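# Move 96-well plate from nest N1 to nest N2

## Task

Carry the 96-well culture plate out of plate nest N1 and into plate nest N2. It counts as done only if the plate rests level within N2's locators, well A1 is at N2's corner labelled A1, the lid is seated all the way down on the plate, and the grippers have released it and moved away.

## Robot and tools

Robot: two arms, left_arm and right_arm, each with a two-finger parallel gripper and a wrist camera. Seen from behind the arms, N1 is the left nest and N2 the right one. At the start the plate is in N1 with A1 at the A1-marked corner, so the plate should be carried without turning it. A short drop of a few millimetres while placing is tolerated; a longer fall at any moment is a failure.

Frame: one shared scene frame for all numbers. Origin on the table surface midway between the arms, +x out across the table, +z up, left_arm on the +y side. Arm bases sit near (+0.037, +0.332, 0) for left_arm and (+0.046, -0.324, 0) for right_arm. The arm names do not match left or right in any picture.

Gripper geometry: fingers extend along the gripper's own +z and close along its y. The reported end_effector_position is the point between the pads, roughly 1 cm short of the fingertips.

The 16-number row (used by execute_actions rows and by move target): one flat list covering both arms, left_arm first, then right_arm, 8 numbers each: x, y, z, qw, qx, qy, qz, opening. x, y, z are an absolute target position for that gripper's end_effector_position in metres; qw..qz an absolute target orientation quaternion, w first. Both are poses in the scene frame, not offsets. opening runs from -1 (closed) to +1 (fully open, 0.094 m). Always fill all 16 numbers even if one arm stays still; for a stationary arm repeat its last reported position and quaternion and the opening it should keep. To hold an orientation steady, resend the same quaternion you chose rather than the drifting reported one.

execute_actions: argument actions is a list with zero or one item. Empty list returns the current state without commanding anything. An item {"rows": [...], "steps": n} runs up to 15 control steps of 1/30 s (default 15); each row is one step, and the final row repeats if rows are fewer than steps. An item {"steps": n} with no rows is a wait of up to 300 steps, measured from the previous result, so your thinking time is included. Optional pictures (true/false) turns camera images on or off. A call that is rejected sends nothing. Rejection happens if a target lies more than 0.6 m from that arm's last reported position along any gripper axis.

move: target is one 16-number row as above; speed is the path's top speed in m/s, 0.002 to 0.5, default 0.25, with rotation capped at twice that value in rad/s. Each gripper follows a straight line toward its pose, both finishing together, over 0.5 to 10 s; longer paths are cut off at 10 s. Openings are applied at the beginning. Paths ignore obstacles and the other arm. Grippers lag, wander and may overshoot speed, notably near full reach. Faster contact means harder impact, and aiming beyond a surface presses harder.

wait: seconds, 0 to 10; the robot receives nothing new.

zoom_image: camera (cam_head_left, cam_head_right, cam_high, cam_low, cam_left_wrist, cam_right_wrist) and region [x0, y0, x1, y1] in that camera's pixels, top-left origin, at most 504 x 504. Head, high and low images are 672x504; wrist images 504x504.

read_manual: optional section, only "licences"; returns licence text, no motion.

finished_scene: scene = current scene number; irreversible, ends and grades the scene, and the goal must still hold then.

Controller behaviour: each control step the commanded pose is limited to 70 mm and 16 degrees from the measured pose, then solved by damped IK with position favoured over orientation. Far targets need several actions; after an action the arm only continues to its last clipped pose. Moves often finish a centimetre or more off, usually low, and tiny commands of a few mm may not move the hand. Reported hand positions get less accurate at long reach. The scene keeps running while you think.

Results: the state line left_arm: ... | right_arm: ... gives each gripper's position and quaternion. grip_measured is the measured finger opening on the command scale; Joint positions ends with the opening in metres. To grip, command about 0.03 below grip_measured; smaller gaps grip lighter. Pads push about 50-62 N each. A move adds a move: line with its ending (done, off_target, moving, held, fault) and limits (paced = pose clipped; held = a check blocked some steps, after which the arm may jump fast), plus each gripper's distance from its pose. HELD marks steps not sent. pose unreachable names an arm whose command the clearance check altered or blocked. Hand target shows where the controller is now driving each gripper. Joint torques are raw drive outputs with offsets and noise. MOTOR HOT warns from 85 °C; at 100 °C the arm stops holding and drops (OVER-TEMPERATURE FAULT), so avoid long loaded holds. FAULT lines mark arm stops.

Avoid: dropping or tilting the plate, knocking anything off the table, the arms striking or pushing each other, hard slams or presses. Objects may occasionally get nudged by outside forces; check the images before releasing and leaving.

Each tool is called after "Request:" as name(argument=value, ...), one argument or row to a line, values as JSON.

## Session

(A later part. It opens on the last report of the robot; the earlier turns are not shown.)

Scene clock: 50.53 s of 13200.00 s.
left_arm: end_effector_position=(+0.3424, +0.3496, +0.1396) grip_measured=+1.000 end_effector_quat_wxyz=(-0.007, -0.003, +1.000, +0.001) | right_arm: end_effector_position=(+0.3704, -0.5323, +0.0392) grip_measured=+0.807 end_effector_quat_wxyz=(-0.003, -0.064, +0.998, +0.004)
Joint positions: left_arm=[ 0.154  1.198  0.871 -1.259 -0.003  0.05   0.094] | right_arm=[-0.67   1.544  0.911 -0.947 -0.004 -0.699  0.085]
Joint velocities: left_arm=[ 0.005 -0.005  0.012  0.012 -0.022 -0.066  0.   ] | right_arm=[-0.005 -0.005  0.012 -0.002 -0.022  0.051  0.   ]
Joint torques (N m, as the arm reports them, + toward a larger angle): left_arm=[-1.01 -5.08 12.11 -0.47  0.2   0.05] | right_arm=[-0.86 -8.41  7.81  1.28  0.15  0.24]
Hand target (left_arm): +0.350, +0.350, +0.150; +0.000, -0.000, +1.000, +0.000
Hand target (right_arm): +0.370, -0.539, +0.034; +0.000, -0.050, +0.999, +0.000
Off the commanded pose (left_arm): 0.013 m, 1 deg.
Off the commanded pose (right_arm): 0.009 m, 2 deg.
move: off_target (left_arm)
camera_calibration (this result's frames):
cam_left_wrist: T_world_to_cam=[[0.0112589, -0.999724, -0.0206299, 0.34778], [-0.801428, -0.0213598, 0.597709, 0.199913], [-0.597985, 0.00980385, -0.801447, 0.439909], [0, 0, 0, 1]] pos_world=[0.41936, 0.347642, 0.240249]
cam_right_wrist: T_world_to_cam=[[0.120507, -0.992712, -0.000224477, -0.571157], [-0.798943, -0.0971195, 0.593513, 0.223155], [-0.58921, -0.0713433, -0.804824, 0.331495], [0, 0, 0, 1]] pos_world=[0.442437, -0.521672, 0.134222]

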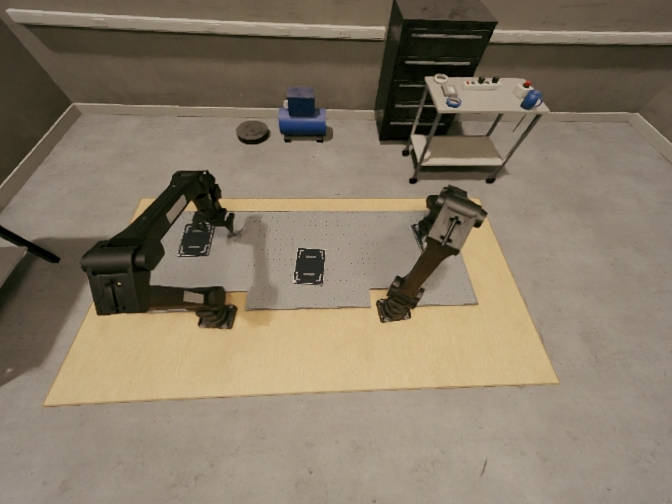

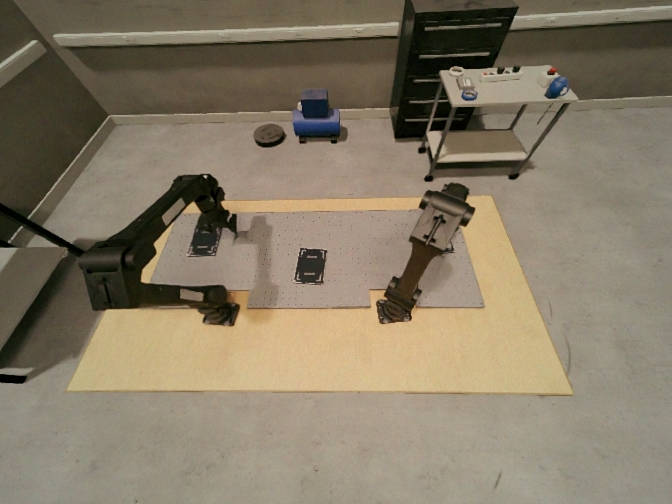

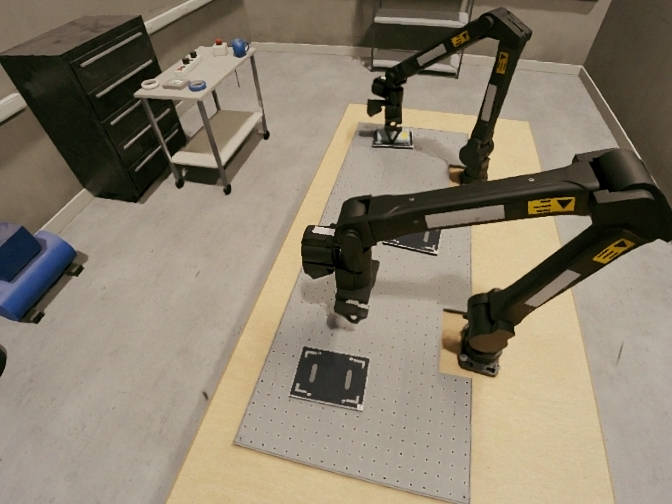

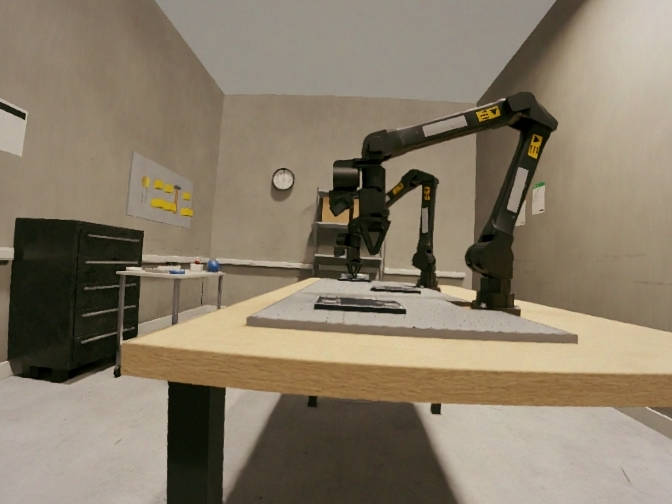

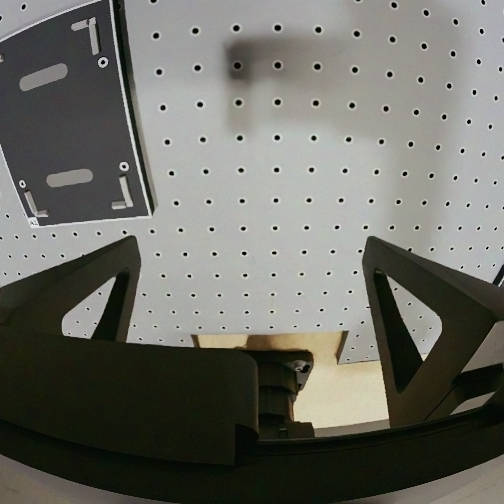

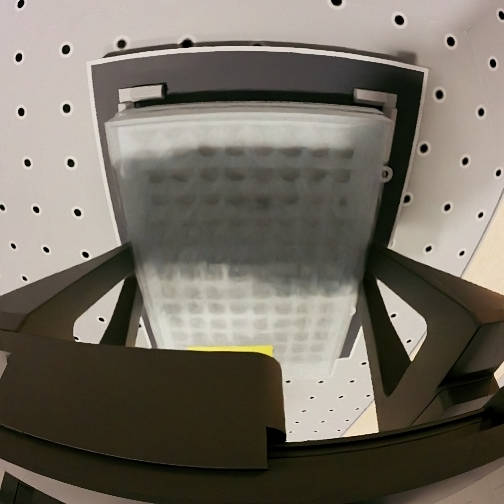

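Resting on locators probably; slide −y.

Request:
move(
  target=[0.35,0.35,0.15,0,0,1,0,1,0.372,-0.543,0.034,0,-0.043,0.998,0,0.775],
  speed=0.01,
)

Scene clock: 54.03 s of 13200.00 s.
left_arm: end_effector_position=(+0.3424, +0.3496, +0.1396) grip_measured=+1.000 end_effector_quat_wxyz=(-0.007, -0.003, +1.000, +0.001) | right_arm: end_effector_position=(+0.3702, -0.5324, +0.0388) grip_measured=+0.807 end_effector_quat_wxyz=(-0.002, -0.062, +0.998, +0.006)
Joint positions: left_arm=[ 0.154  1.198  0.871 -1.259 -0.003  0.05   0.094] | right_arm=[-0.672  1.545  0.911 -0.947 -0.007 -0.697  0.085]
Joint velocities: left_arm=[ 0.005 -0.015 -0.002  0.012  0.066  0.022  0.   ] | right_arm=[-0.005  0.015 -0.007  0.007  0.037  0.007 -0.001]
Joint torques (N m, as the arm reports them, + toward a larger angle): left_arm=[-1.51 -5.15 12.1  -0.41  0.21  0.05] | right_arm=[-1.12 -7.95  8.73  1.27  0.27  0.32]
Hand target (left_arm): +0.350, +0.350, +0.150; +0.000, -0.000, +1.000, +0.000
Hand target (right_arm): +0.372, -0.543, +0.034; +0.000, -0.043, +0.999, +0.000
Off the commanded pose (left_arm): 0.013 m, 1 deg.
Off the commanded pose (right_arm): 0.012 m, 2 deg.
move: off_target (left_arm, right_arm)
camera_calibration (this result's frames):
cam_left_wrist: T_world_to_cam=[[0.0112589, -0.999724, -0.0206299, 0.34778], [-0.801428, -0.0213598, 0.597709, 0.199913], [-0.597985, 0.00980385, -0.801447, 0.439909], [0, 0, 0, 1]] pos_world=[0.41936, 0.347642, 0.240249]
cam_right_wrist: T_world_to_cam=[[0.117446, -0.993073, -0.00359543, -0.57013], [-0.799765, -0.0967293, 0.592469, 0.223814], [-0.588712, -0.0667074, -0.805586, 0.333374], [0, 0, 0, 1]] pos_world=[0.442219, -0.522293, 0.133909]

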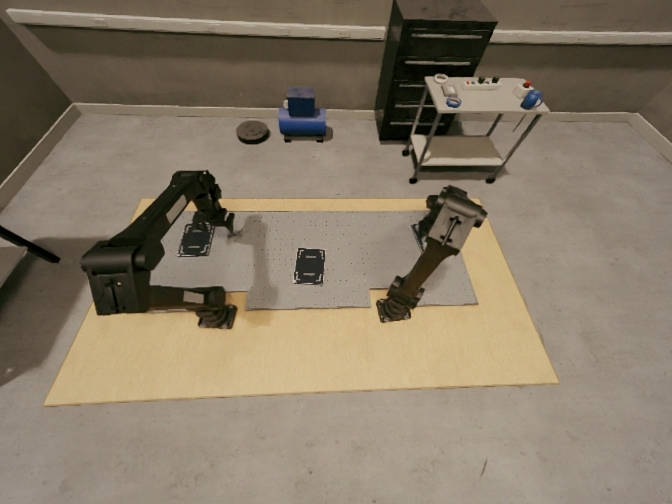

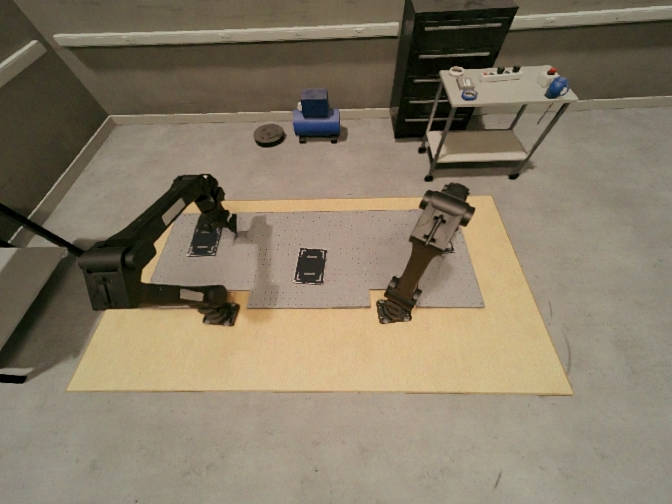

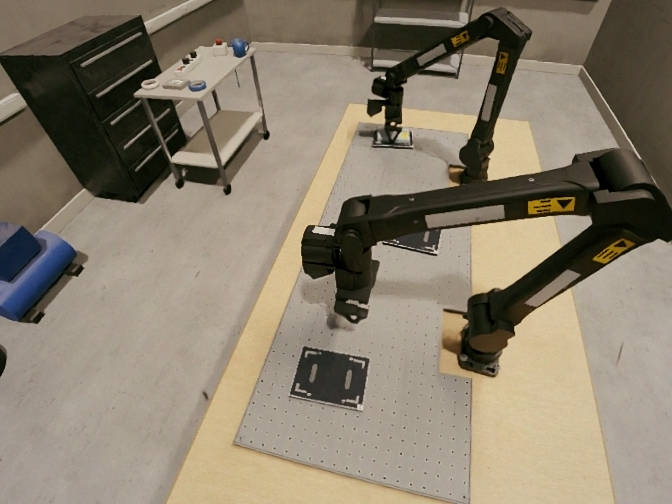

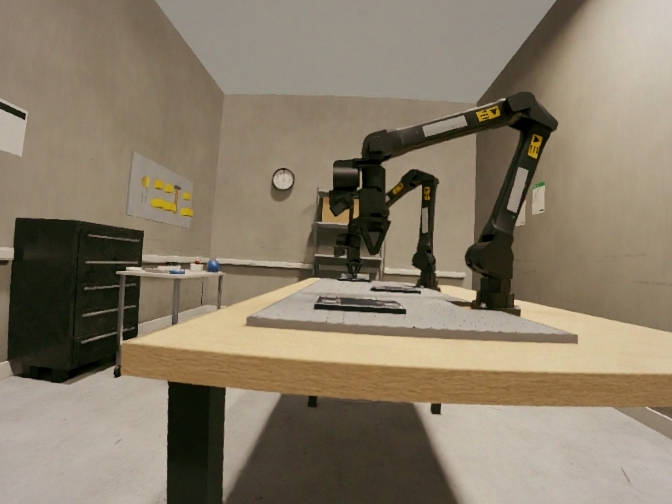

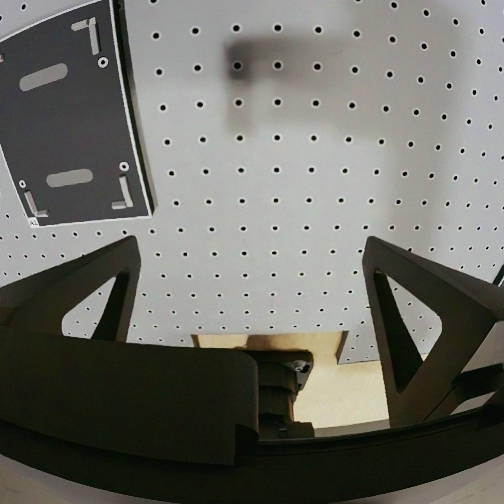

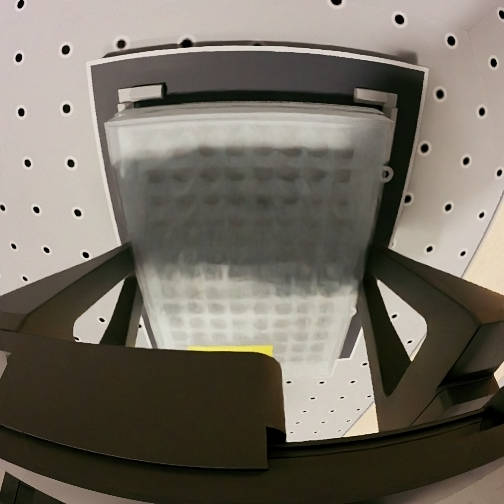

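Request:
move(
  target=[0.35,0.35,0.15,0,0,1,0,1,0.38,-0.55,0.085,0,-0.02,0.999,0,0.775],
  speed=0.05,
)

Request:
move(
  target=[0.35,0.35,0.15,0,0,1,0,1,0.376,-0.535,0.042,0,-0.065,0.998,0,0.775],
  speed=0.025,
)

Scene clock: 59.10 s of 13200.00 s.
left_arm: end_effector_position=(+0.3424, +0.3496, +0.1396) grip_measured=+1.000 end_effector_quat_wxyz=(-0.007, -0.003, +1.000, +0.001) | right_arm: end_effector_position=(+0.3667, -0.5367, +0.0645) grip_measured=+0.807 end_effector_quat_wxyz=(-0.017, -0.030, +0.999, +0.015)
Joint positions: left_arm=[ 0.154  1.198  0.871 -1.259 -0.003  0.05   0.094] | right_arm=[-0.685  1.522  0.965 -1.058 -0.005 -0.646  0.085]
Joint velocities: left_arm=[-0.015  0.005 -0.002 -0.012  0.007  0.066  0.   ] | right_arm=[ 0.015 -0.005 -0.022 -0.012  0.007  0.007 -0.   ]
Joint torques (N m, as the arm reports them, + toward a larger angle): left_arm=[-1.36 -5.17 12.12 -0.44  0.18  0.04] | right_arm=[ -0.58 -10.3   12.69  -0.59   0.19   0.22]
Hand target (left_arm): +0.350, +0.350, +0.150; +0.000, -0.000, +1.000, +0.000
Hand target (right_arm): +0.379, -0.550, +0.085; +0.000, -0.020, +1.000, -0.000
Off the commanded pose (left_arm): 0.013 m, 1 deg.
Off the commanded pose (right_arm): 0.028 m, 3 deg.
After step 90, 0.77 s passed at rest.
move: off_target (left_arm, right_arm)
camera_calibration (this result's frames):
cam_left_wrist: T_world_to_cam=[[0.0112589, -0.999724, -0.0206299, 0.34778], [-0.801428, -0.0213598, 0.597709, 0.199913], [-0.597985, 0.00980385, -0.801447, 0.439909], [0, 0, 0, 1]] pos_world=[0.41936, 0.347642, 0.240249]
cam_right_wrist: T_world_to_cam=[[0.0525395, -0.998383, -0.0217239, -0.55184], [-0.785796, -0.054757, 0.616058, 0.221215], [-0.616251, -0.0152968, -0.787402, 0.388208], [0, 0, 0, 1]] pos_world=[0.442056, -0.532896, 0.157407]

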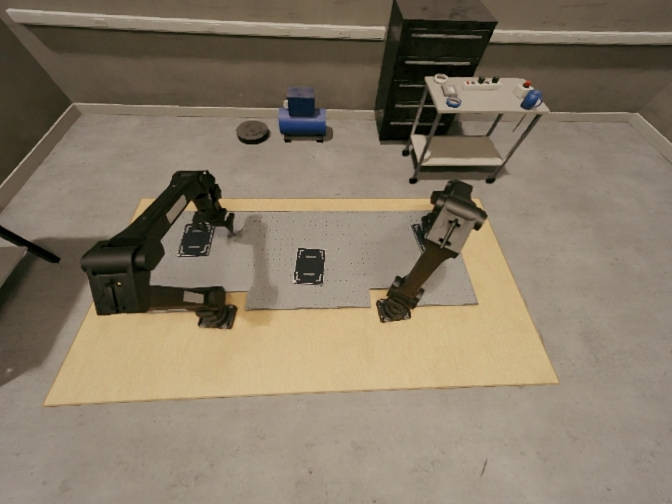

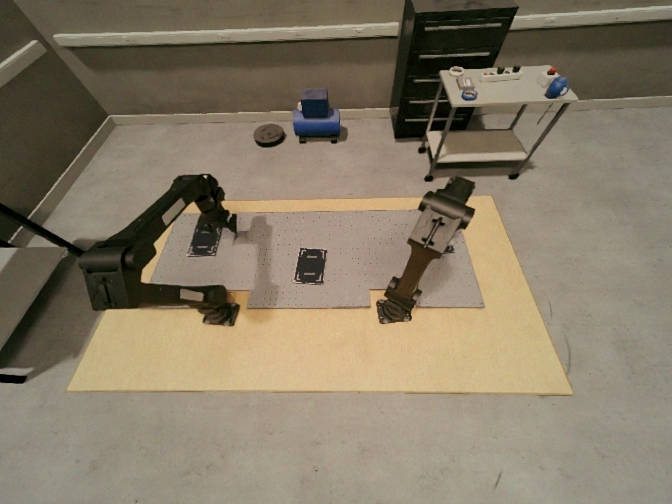

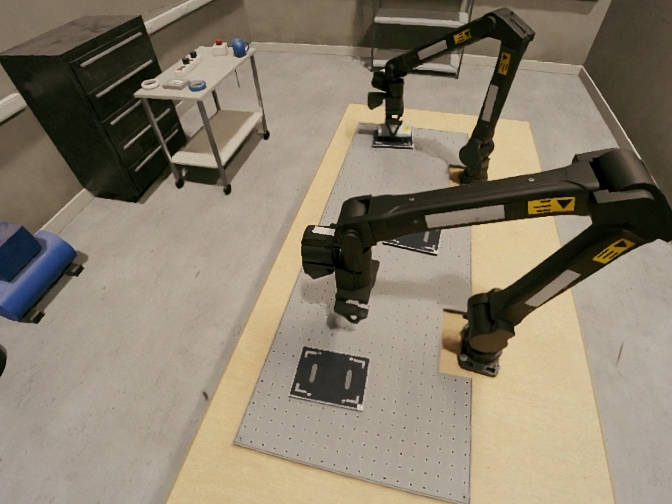

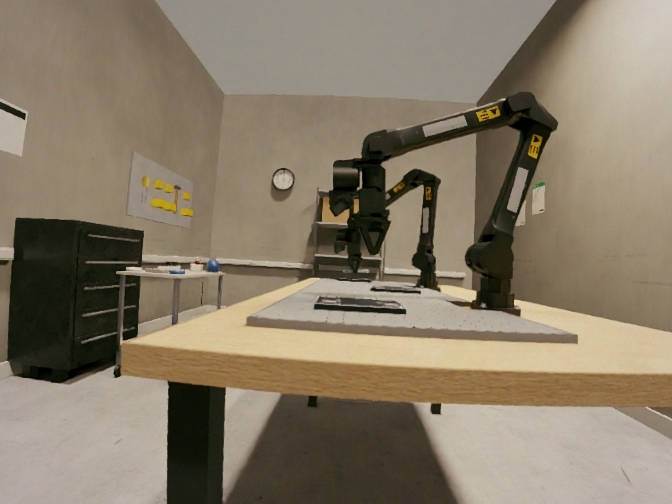

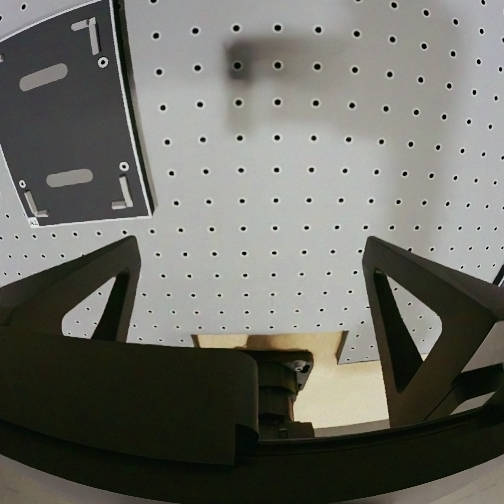

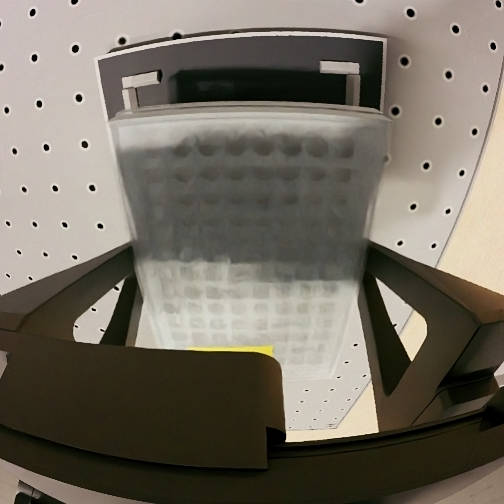

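Scene clock: 61.00 s of 13200.00 s.
left_arm: end_effector_position=(+0.3424, +0.3496, +0.1396) grip_measured=+1.000 end_effector_quat_wxyz=(-0.007, -0.003, +1.000, +0.001) | right_arm: end_effector_position=(+0.3715, -0.5352, +0.0443) grip_measured=+0.807 end_effector_quat_wxyz=(-0.003, -0.055, +0.998, +0.005)
Joint positions: left_arm=[ 0.154  1.198  0.871 -1.259 -0.003  0.05   0.094] | right_arm=[-0.675  1.542  0.926 -0.965 -0.003 -0.685  0.085]
Joint velocities: left_arm=[ 0.005  0.005 -0.027  0.007  0.007  0.066  0.   ] | right_arm=[ 0.005 -0.005  0.002  0.007  0.022  0.007 -0.001]
Joint torques (N m, as the arm reports them, + toward a larger angle): left_arm=[-1.   -5.52 12.06 -0.5   0.2   0.05] | right_arm=[ 0.44 -8.8   8.26  1.01  0.19  0.  ]
Hand target (left_arm): +0.350, +0.350, +0.150; +0.000, -0.000, +1.000, +0.000
Hand target (right_arm): +0.376, -0.535, +0.042; -0.000, -0.065, +0.998, -0.000
Off the commanded pose (left_arm): 0.013 m, 1 deg.
Off the commanded pose (right_arm): 0.005 m, 1 deg.
move: off_target (left_arm)
camera_calibration (this result's frames):
cam_left_wrist: T_world_to_cam=[[0.0112589, -0.999724, -0.0206299, 0.34778], [-0.801428, -0.0213598, 0.597709, 0.199913], [-0.597985, 0.00980385, -0.801447, 0.439909], [0, 0, 0, 1]] pos_world=[0.41936, 0.347642, 0.240249]
cam_right_wrist: T_world_to_cam=[[0.102694, -0.994712, -0.00106147, -0.5686], [-0.799415, -0.0831661, 0.594995, 0.228353], [-0.591937, -0.0602536, -0.803729, 0.342924], [0, 0, 0, 1]] pos_world=[0.44393, -0.52594, 0.139146]

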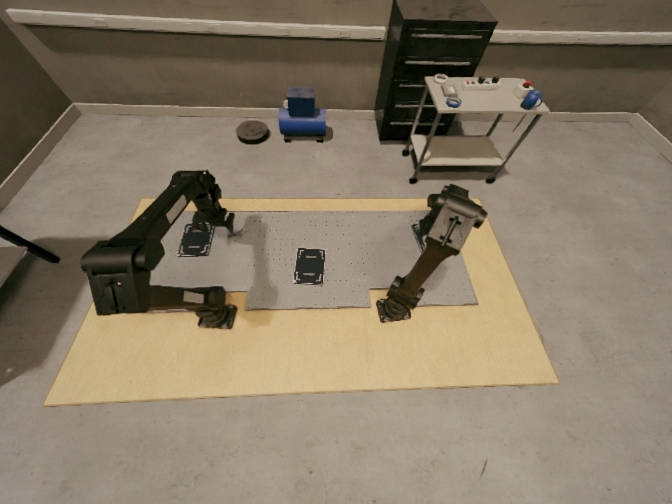

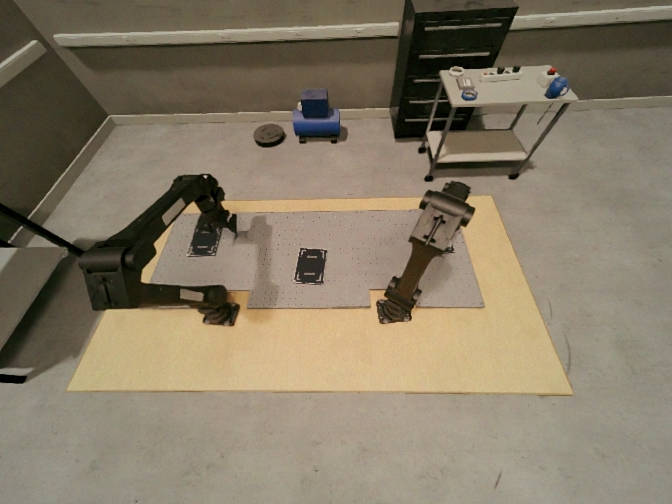

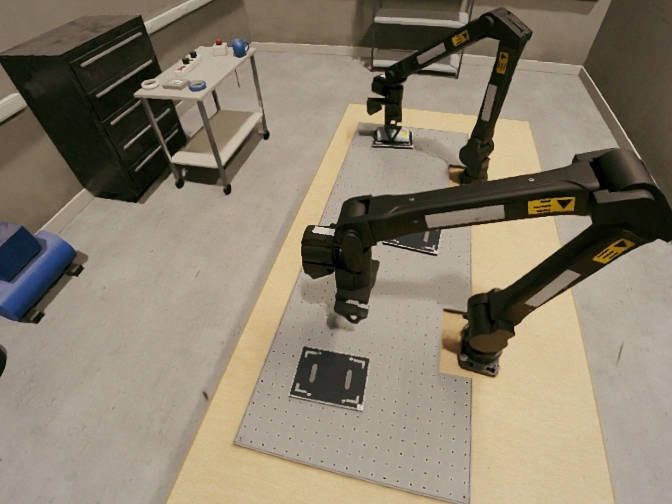

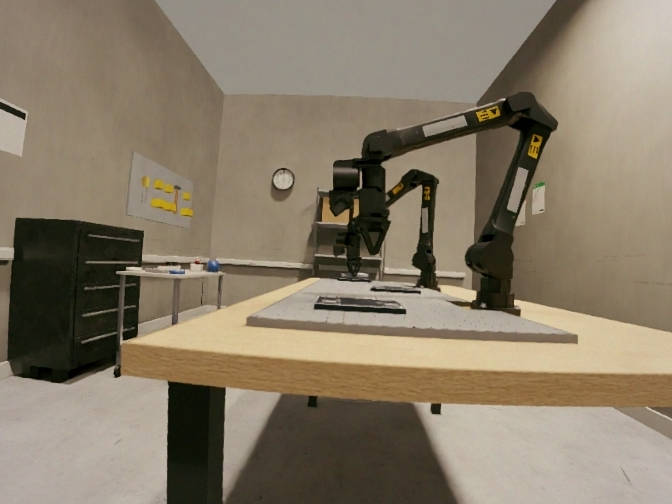

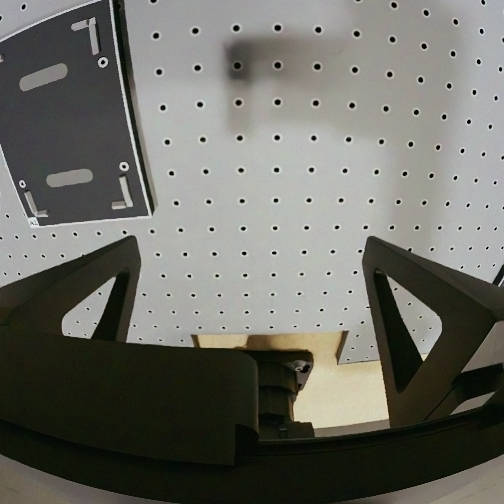

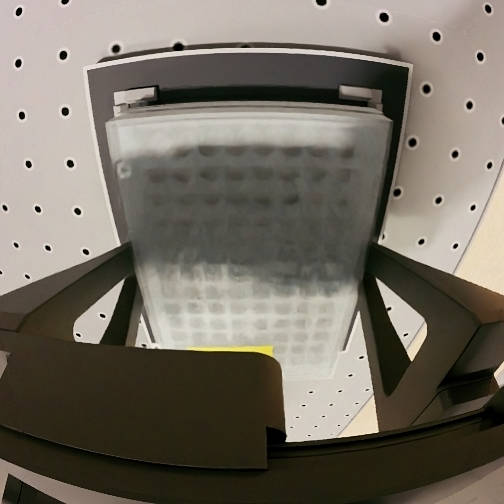

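Request:
move(
  target=[0.35,0.35,0.15,0,0,1,0,1,0.376,-0.535,0.028,0,-0.065,0.998,0,0.775],
  speed=0.02,
)

Scene clock: 62.70 s of 13200.00 s.
left_arm: end_effector_position=(+0.3424, +0.3496, +0.1396) grip_measured=+1.000 end_effector_quat_wxyz=(-0.007, -0.003, +1.000, +0.001) | right_arm: end_effector_position=(+0.3721, -0.5352, +0.0349) grip_measured=+0.807 end_effector_quat_wxyz=(-0.002, -0.057, +0.998, +0.003)
Joint positions: left_arm=[ 0.154  1.198  0.871 -1.259 -0.003  0.05   0.094] | right_arm=[-0.674  1.557  0.913 -0.933 -0.003 -0.689  0.085]
Joint velocities: left_arm=[-0.024  0.015 -0.022 -0.002 -0.081  0.022  0.   ] | right_arm=[ 0.005 -0.015  0.002  0.012 -0.051 -0.066 -0.001]
Joint torques (N m, as the arm reports them, + toward a larger angle): left_arm=[-1.22 -5.29 12.19 -0.48  0.21  0.04] | right_arm=[ 0.63 -8.12  7.73  1.46  0.13  0.04]
Hand target (left_arm): +0.350, +0.350, +0.150; +0.000, -0.000, +1.000, +0.000
Hand target (right_arm): +0.376, -0.535, +0.028; -0.000, -0.065, +0.998, -0.000
Off the commanded pose (left_arm): 0.013 m, 1 deg.
Off the commanded pose (right_arm): 0.008 m, 1 deg.
move: off_target (left_arm)
camera_calibration (this result's frames):
cam_left_wrist: T_world_to_cam=[[0.0112589, -0.999724, -0.0206299, 0.34778], [-0.801428, -0.0213598, 0.597709, 0.199913], [-0.597985, 0.00980385, -0.801447, 0.439909], [0, 0, 0, 1]] pos_world=[0.41936, 0.347642, 0.240249]
cam_right_wrist: T_world_to_cam=[[0.107244, -0.994231, 0.00179838, -0.570197], [-0.801328, -0.0853655, 0.592104, 0.233985], [-0.588534, -0.0649409, -0.80586, 0.332025], [0, 0, 0, 1]] pos_world=[0.444057, -0.525372, 0.130047]

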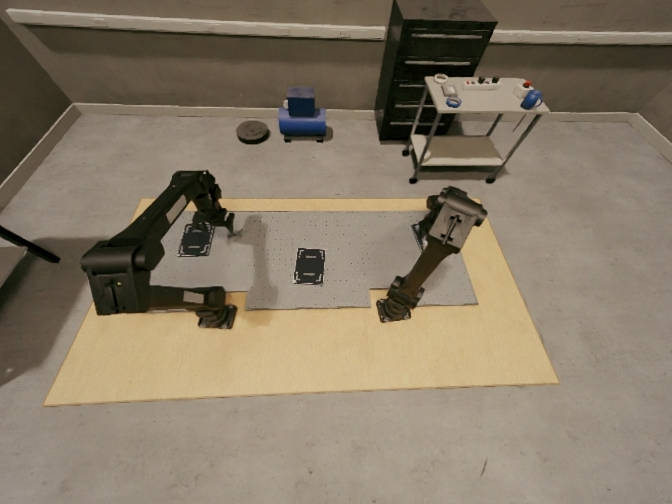

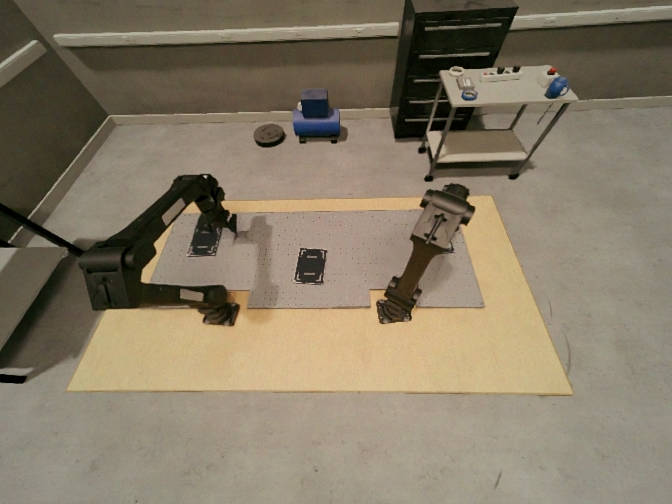

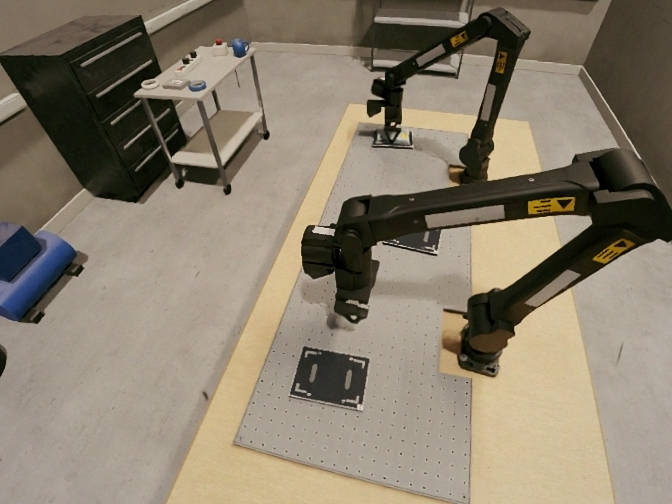

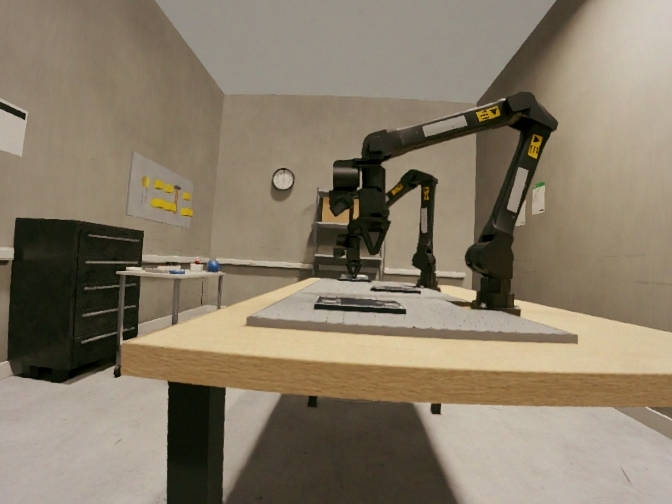

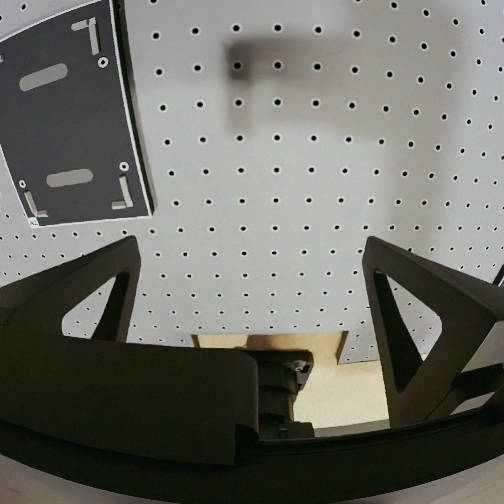

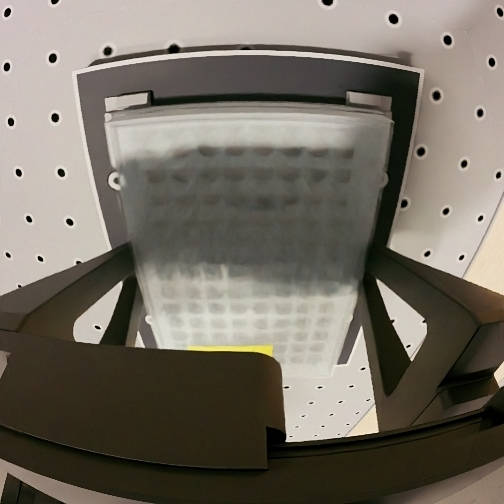

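Seated.

Request:
execute_actions(
  actions=[
    {"rows":[[0.35,0.35,0.15,0,0,1,0,1,0.376,-0.535,0.03,0,-0.065,0.998,0,1]],"steps":10},
  ],
  pictures=false,
)

Request:
move(
  target=[0.35,0.35,0.15,0,0,1,0,1,0.388,-0.545,0.075,0,-0.065,0.998,0,1],
  speed=0.05,
)

Request:
move(
  target=[0.35,0.35,0.15,0,0,1,0,1,0.37,-0.53,0.2,0,-0.065,0.998,0,1],
)

Scene clock: 64.40 s of 13200.00 s.
left_arm: end_effector_position=(+0.3424, +0.3496, +0.1396) grip_measured=+1.000 end_effector_quat_wxyz=(-0.007, -0.003, +1.000, +0.001) | right_arm: end_effector_position=(+0.3724, -0.5354, +0.0345) grip_measured=+1.000 end_effector_quat_wxyz=(-0.001, -0.057, +0.998, +0.003)
Joint positions: left_arm=[ 0.154  1.198  0.871 -1.259 -0.003  0.05   0.094] | right_arm=[-0.674  1.558  0.913 -0.931 -0.003 -0.689  0.094]
Joint velocities: left_arm=[0.005 0.005 0.007 0.012 0.051 0.007 0.   ] | right_arm=[-0.005 -0.005  0.012  0.002  0.037 -0.037  0.   ]
Joint torques (N m, as the arm reports them, + toward a larger angle): left_arm=[-1.63 -5.08 12.14 -0.42  0.18  0.08] | right_arm=[ 0.35 -8.52  7.92  1.03  0.11  0.04]
Hand target (left_arm): +0.350, +0.350, +0.150; +0.000, -0.000, +1.000, -0.000
Hand target (right_arm): +0.376, -0.535, +0.030; -0.000, -0.065, +0.998, +0.000
Off the commanded pose (left_arm): 0.013 m, 1 deg.
Off the commanded pose (right_arm): 0.006 m, 1 deg.
Steps of this call (steps 1 to 41: nothing new was sent; steps 42 to 51: all 10 steps of this action). Readings (end_effector_position):
42: left_arm (+0.3424, +0.3496, +0.1396) | right_arm (+0.3721, -0.5352, +0.0349)
43: left_arm (+0.3424, +0.3496, +0.1396) | right_arm (+0.3722, -0.5353, +0.0346)
45: left_arm (+0.3424, +0.3496, +0.1396) | right_arm (+0.3724, -0.5354, +0.0345)
49: left_arm (+0.3424, +0.3496, +0.1396) | right_arm (+0.3724, -0.5354, +0.0345)
51: the state above

Scene clock: 65.87 s of 13200.00 s.
left_arm: end_effector_position=(+0.3424, +0.3496, +0.1396) grip_measured=+1.000 end_effector_quat_wxyz=(-0.007, -0.003, +1.000, +0.001) | right_arm: end_effector_position=(+0.3731, -0.5360, +0.0564) grip_measured=+1.000 end_effector_quat_wxyz=(-0.015, -0.058, +0.998, +0.013)
Joint positions: left_arm=[ 0.154  1.198  0.871 -1.259 -0.003  0.05   0.094] | right_arm=[-0.674  1.544  0.966 -1.032 -0.003 -0.691  0.094]
Joint velocities: left_arm=[ 0.005 -0.024 -0.007 -0.007  0.037  0.037  0.   ] | right_arm=[ 0.005 -0.015  0.012 -0.007 -0.066  0.022  0.   ]
Joint torques (N m, as the arm reports them, + toward a larger angle): left_arm=[-1.32 -5.13 12.   -0.48  0.18  0.05] | right_arm=[ -0.16 -10.26  12.35  -0.52   0.14   0.  ]
Hand target (left_arm): +0.350, +0.350, +0.150; +0.000, -0.000, +1.000, +0.000
Hand target (right_arm): +0.387, -0.545, +0.075; -0.000, -0.065, +0.998, -0.000
Off the commanded pose (left_arm): 0.013 m, 1 deg.
Off the commanded pose (right_arm): 0.025 m, 2 deg.
move: off_target (left_arm, right_arm)
camera_calibration (this result's frames):
cam_left_wrist: T_world_to_cam=[[0.0112648, -0.999732, -0.0202489, 0.347662], [-0.801441, -0.0211366, 0.5977, 0.199843], [-0.597968, 0.00949535, -0.801464, 0.440016], [0, 0, 0, 1]] pos_world=[0.419361, 0.347615, 0.240251]
cam_right_wrist: T_world_to_cam=[[0.108524, -0.99391, -0.0190985, -0.570262], [-0.784092, -0.0973928, 0.612955, 0.208024], [-0.611083, -0.0515456, -0.789887, 0.36462], [0, 0, 0, 1]] pos_world=[0.44781, -0.527735, 0.149608]

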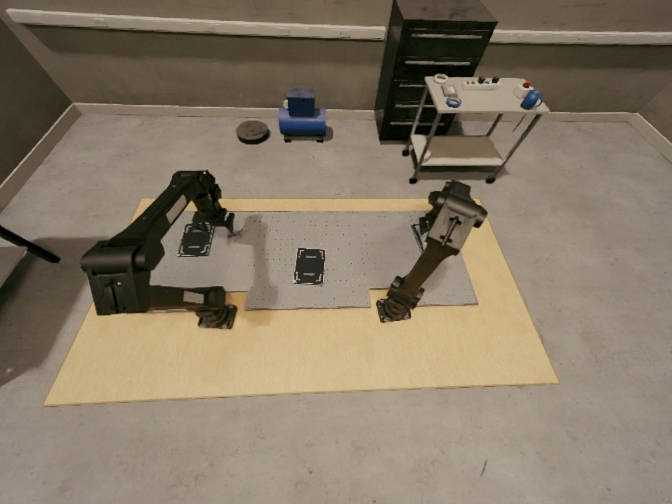

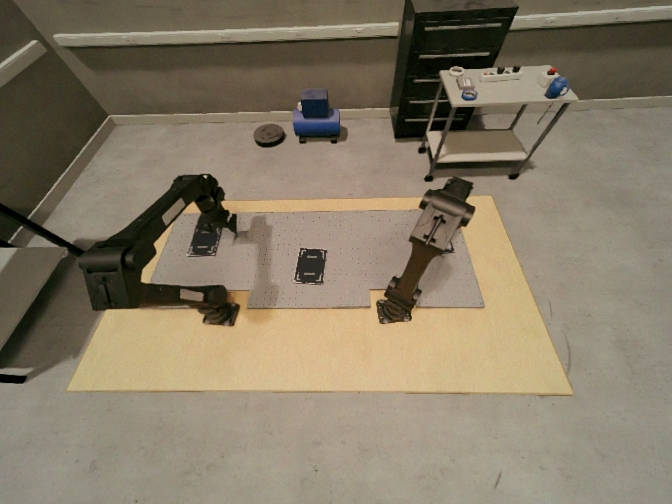

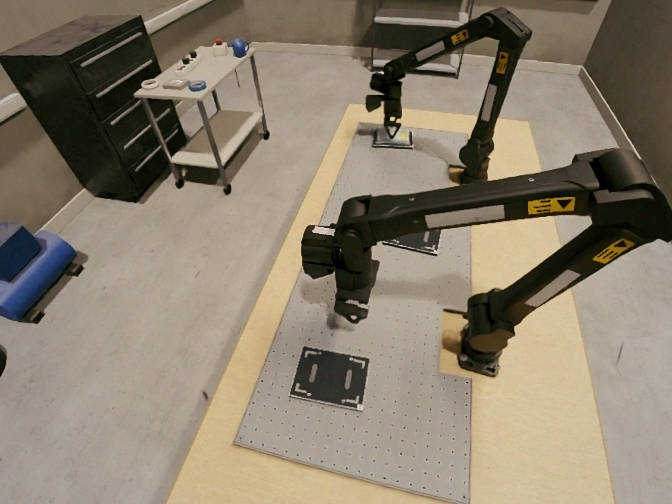

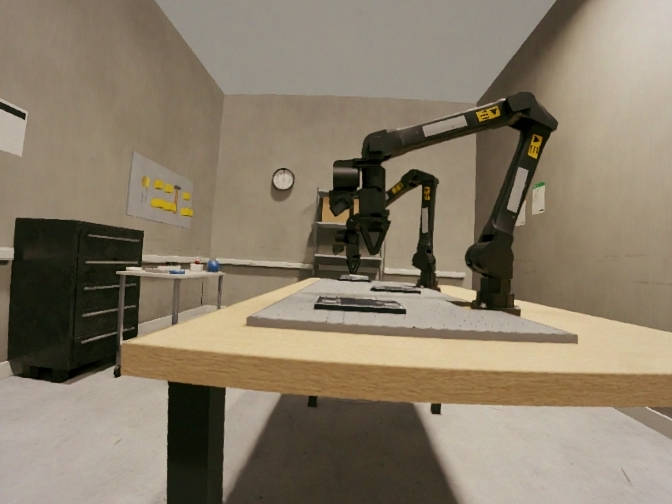

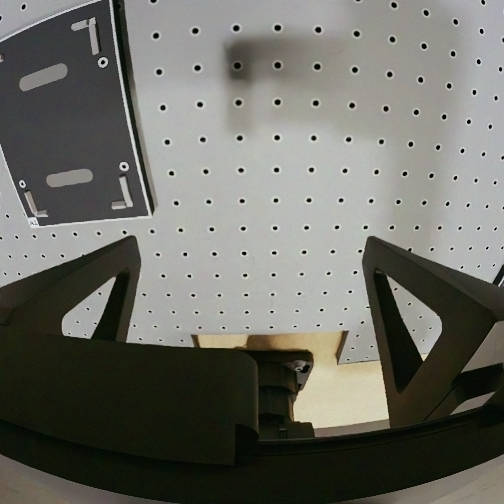

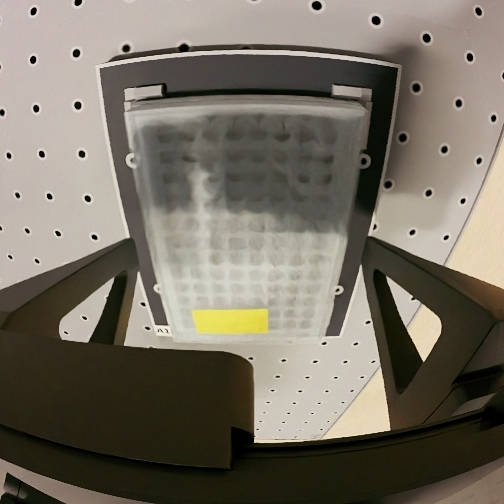

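Scene clock: 66.87 s of 13200.00 s.
left_arm: end_effector_position=(+0.3417, +0.3495, +0.1389) grip_measured=+1.000 end_effector_quat_wxyz=(-0.008, -0.003, +1.000, +0.001) | right_arm: end_effector_position=(+0.3612, -0.5272, +0.1871) grip_measured=+1.000 end_effector_quat_wxyz=(-0.006, -0.059, +0.998, +0.006)
Joint positions: left_arm=[ 0.154  1.198  0.87  -1.259 -0.003  0.05   0.094] | right_arm=[-0.672  1.352  1.136 -1.372 -0.003 -0.691  0.094]
Joint velocities: left_arm=[ 0.005 -0.015  0.007  0.012  0.007 -0.007  0.   ] | right_arm=[-0.005  0.005  0.007 -0.002 -0.051 -0.066  0.   ]
Joint torques (N m, as the arm reports them, + toward a larger angle): left_arm=[-1.25 -4.91 12.26 -0.52  0.15  0.03] | right_arm=[ 0.57 -7.58 13.25 -0.66  0.14  0.07]
Hand target (left_arm): +0.349, +0.350, +0.150; -0.000, -0.000, +1.000, +0.000
Hand target (right_arm): +0.370, -0.530, +0.200; +0.000, -0.065, +0.998, -0.000
Off the commanded pose (left_arm): 0.014 m, 1 deg.
Off the commanded pose (right_arm): 0.016 m, 1 deg.
move: off_target (left_arm, right_arm)
camera_calibration (this result's frames):
cam_left_wrist: T_world_to_cam=[[0.0112263, -0.999734, -0.0201621, 0.347618], [-0.800301, -0.0210717, 0.599228, 0.199063], [-0.599493, 0.0094086, -0.800325, 0.439443], [0, 0, 0, 1]] pos_world=[0.418851, 0.347586, 0.239422]
cam_right_wrist: T_world_to_cam=[[0.111026, -0.993805, -0.00489356, -0.561245], [-0.795338, -0.091804, 0.599174, 0.128944], [-0.595912, -0.062632, -0.800604, 0.451671], [0, 0, 0, 1]] pos_world=[0.434023, -0.517641, 0.281603]

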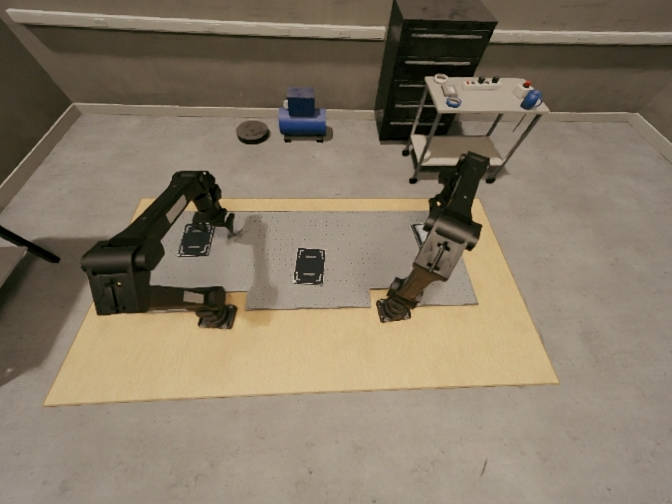

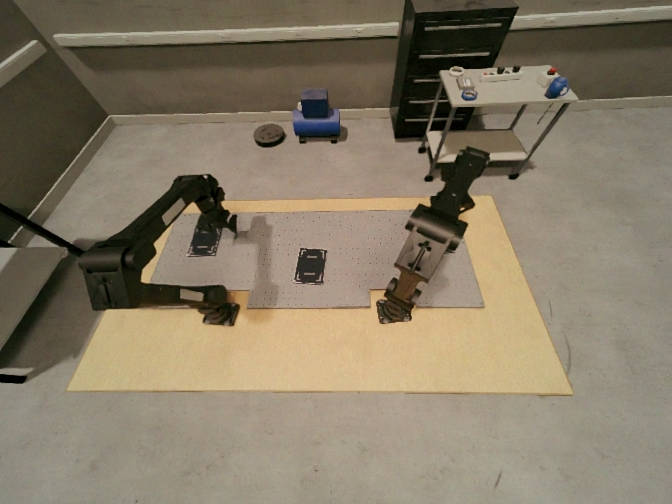

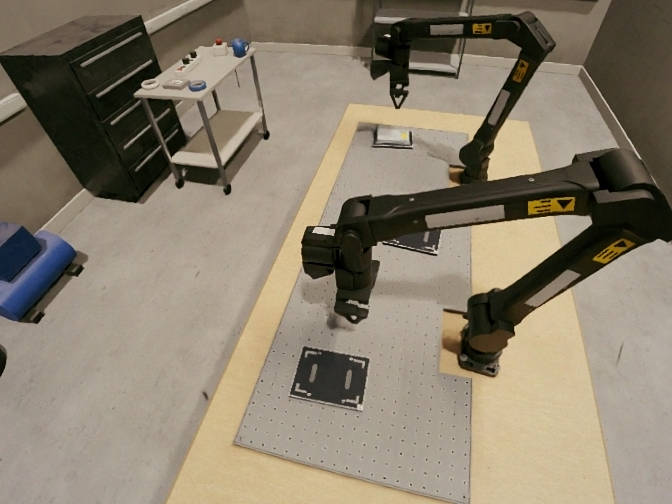

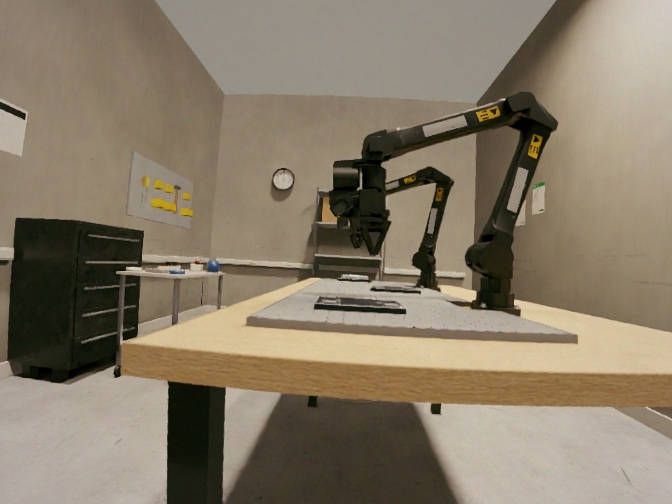

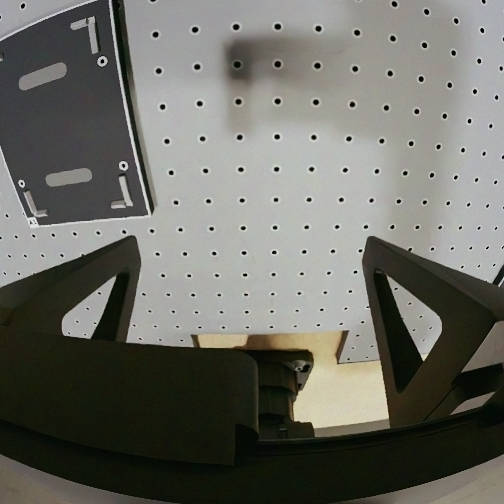

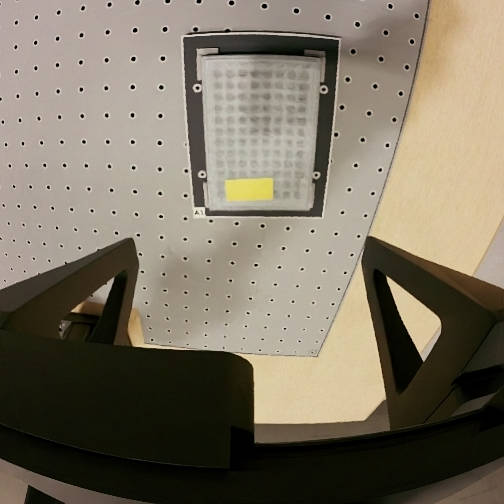

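Request:
finished_scene(
  scene=1,
)

The scene is finished: the task was done.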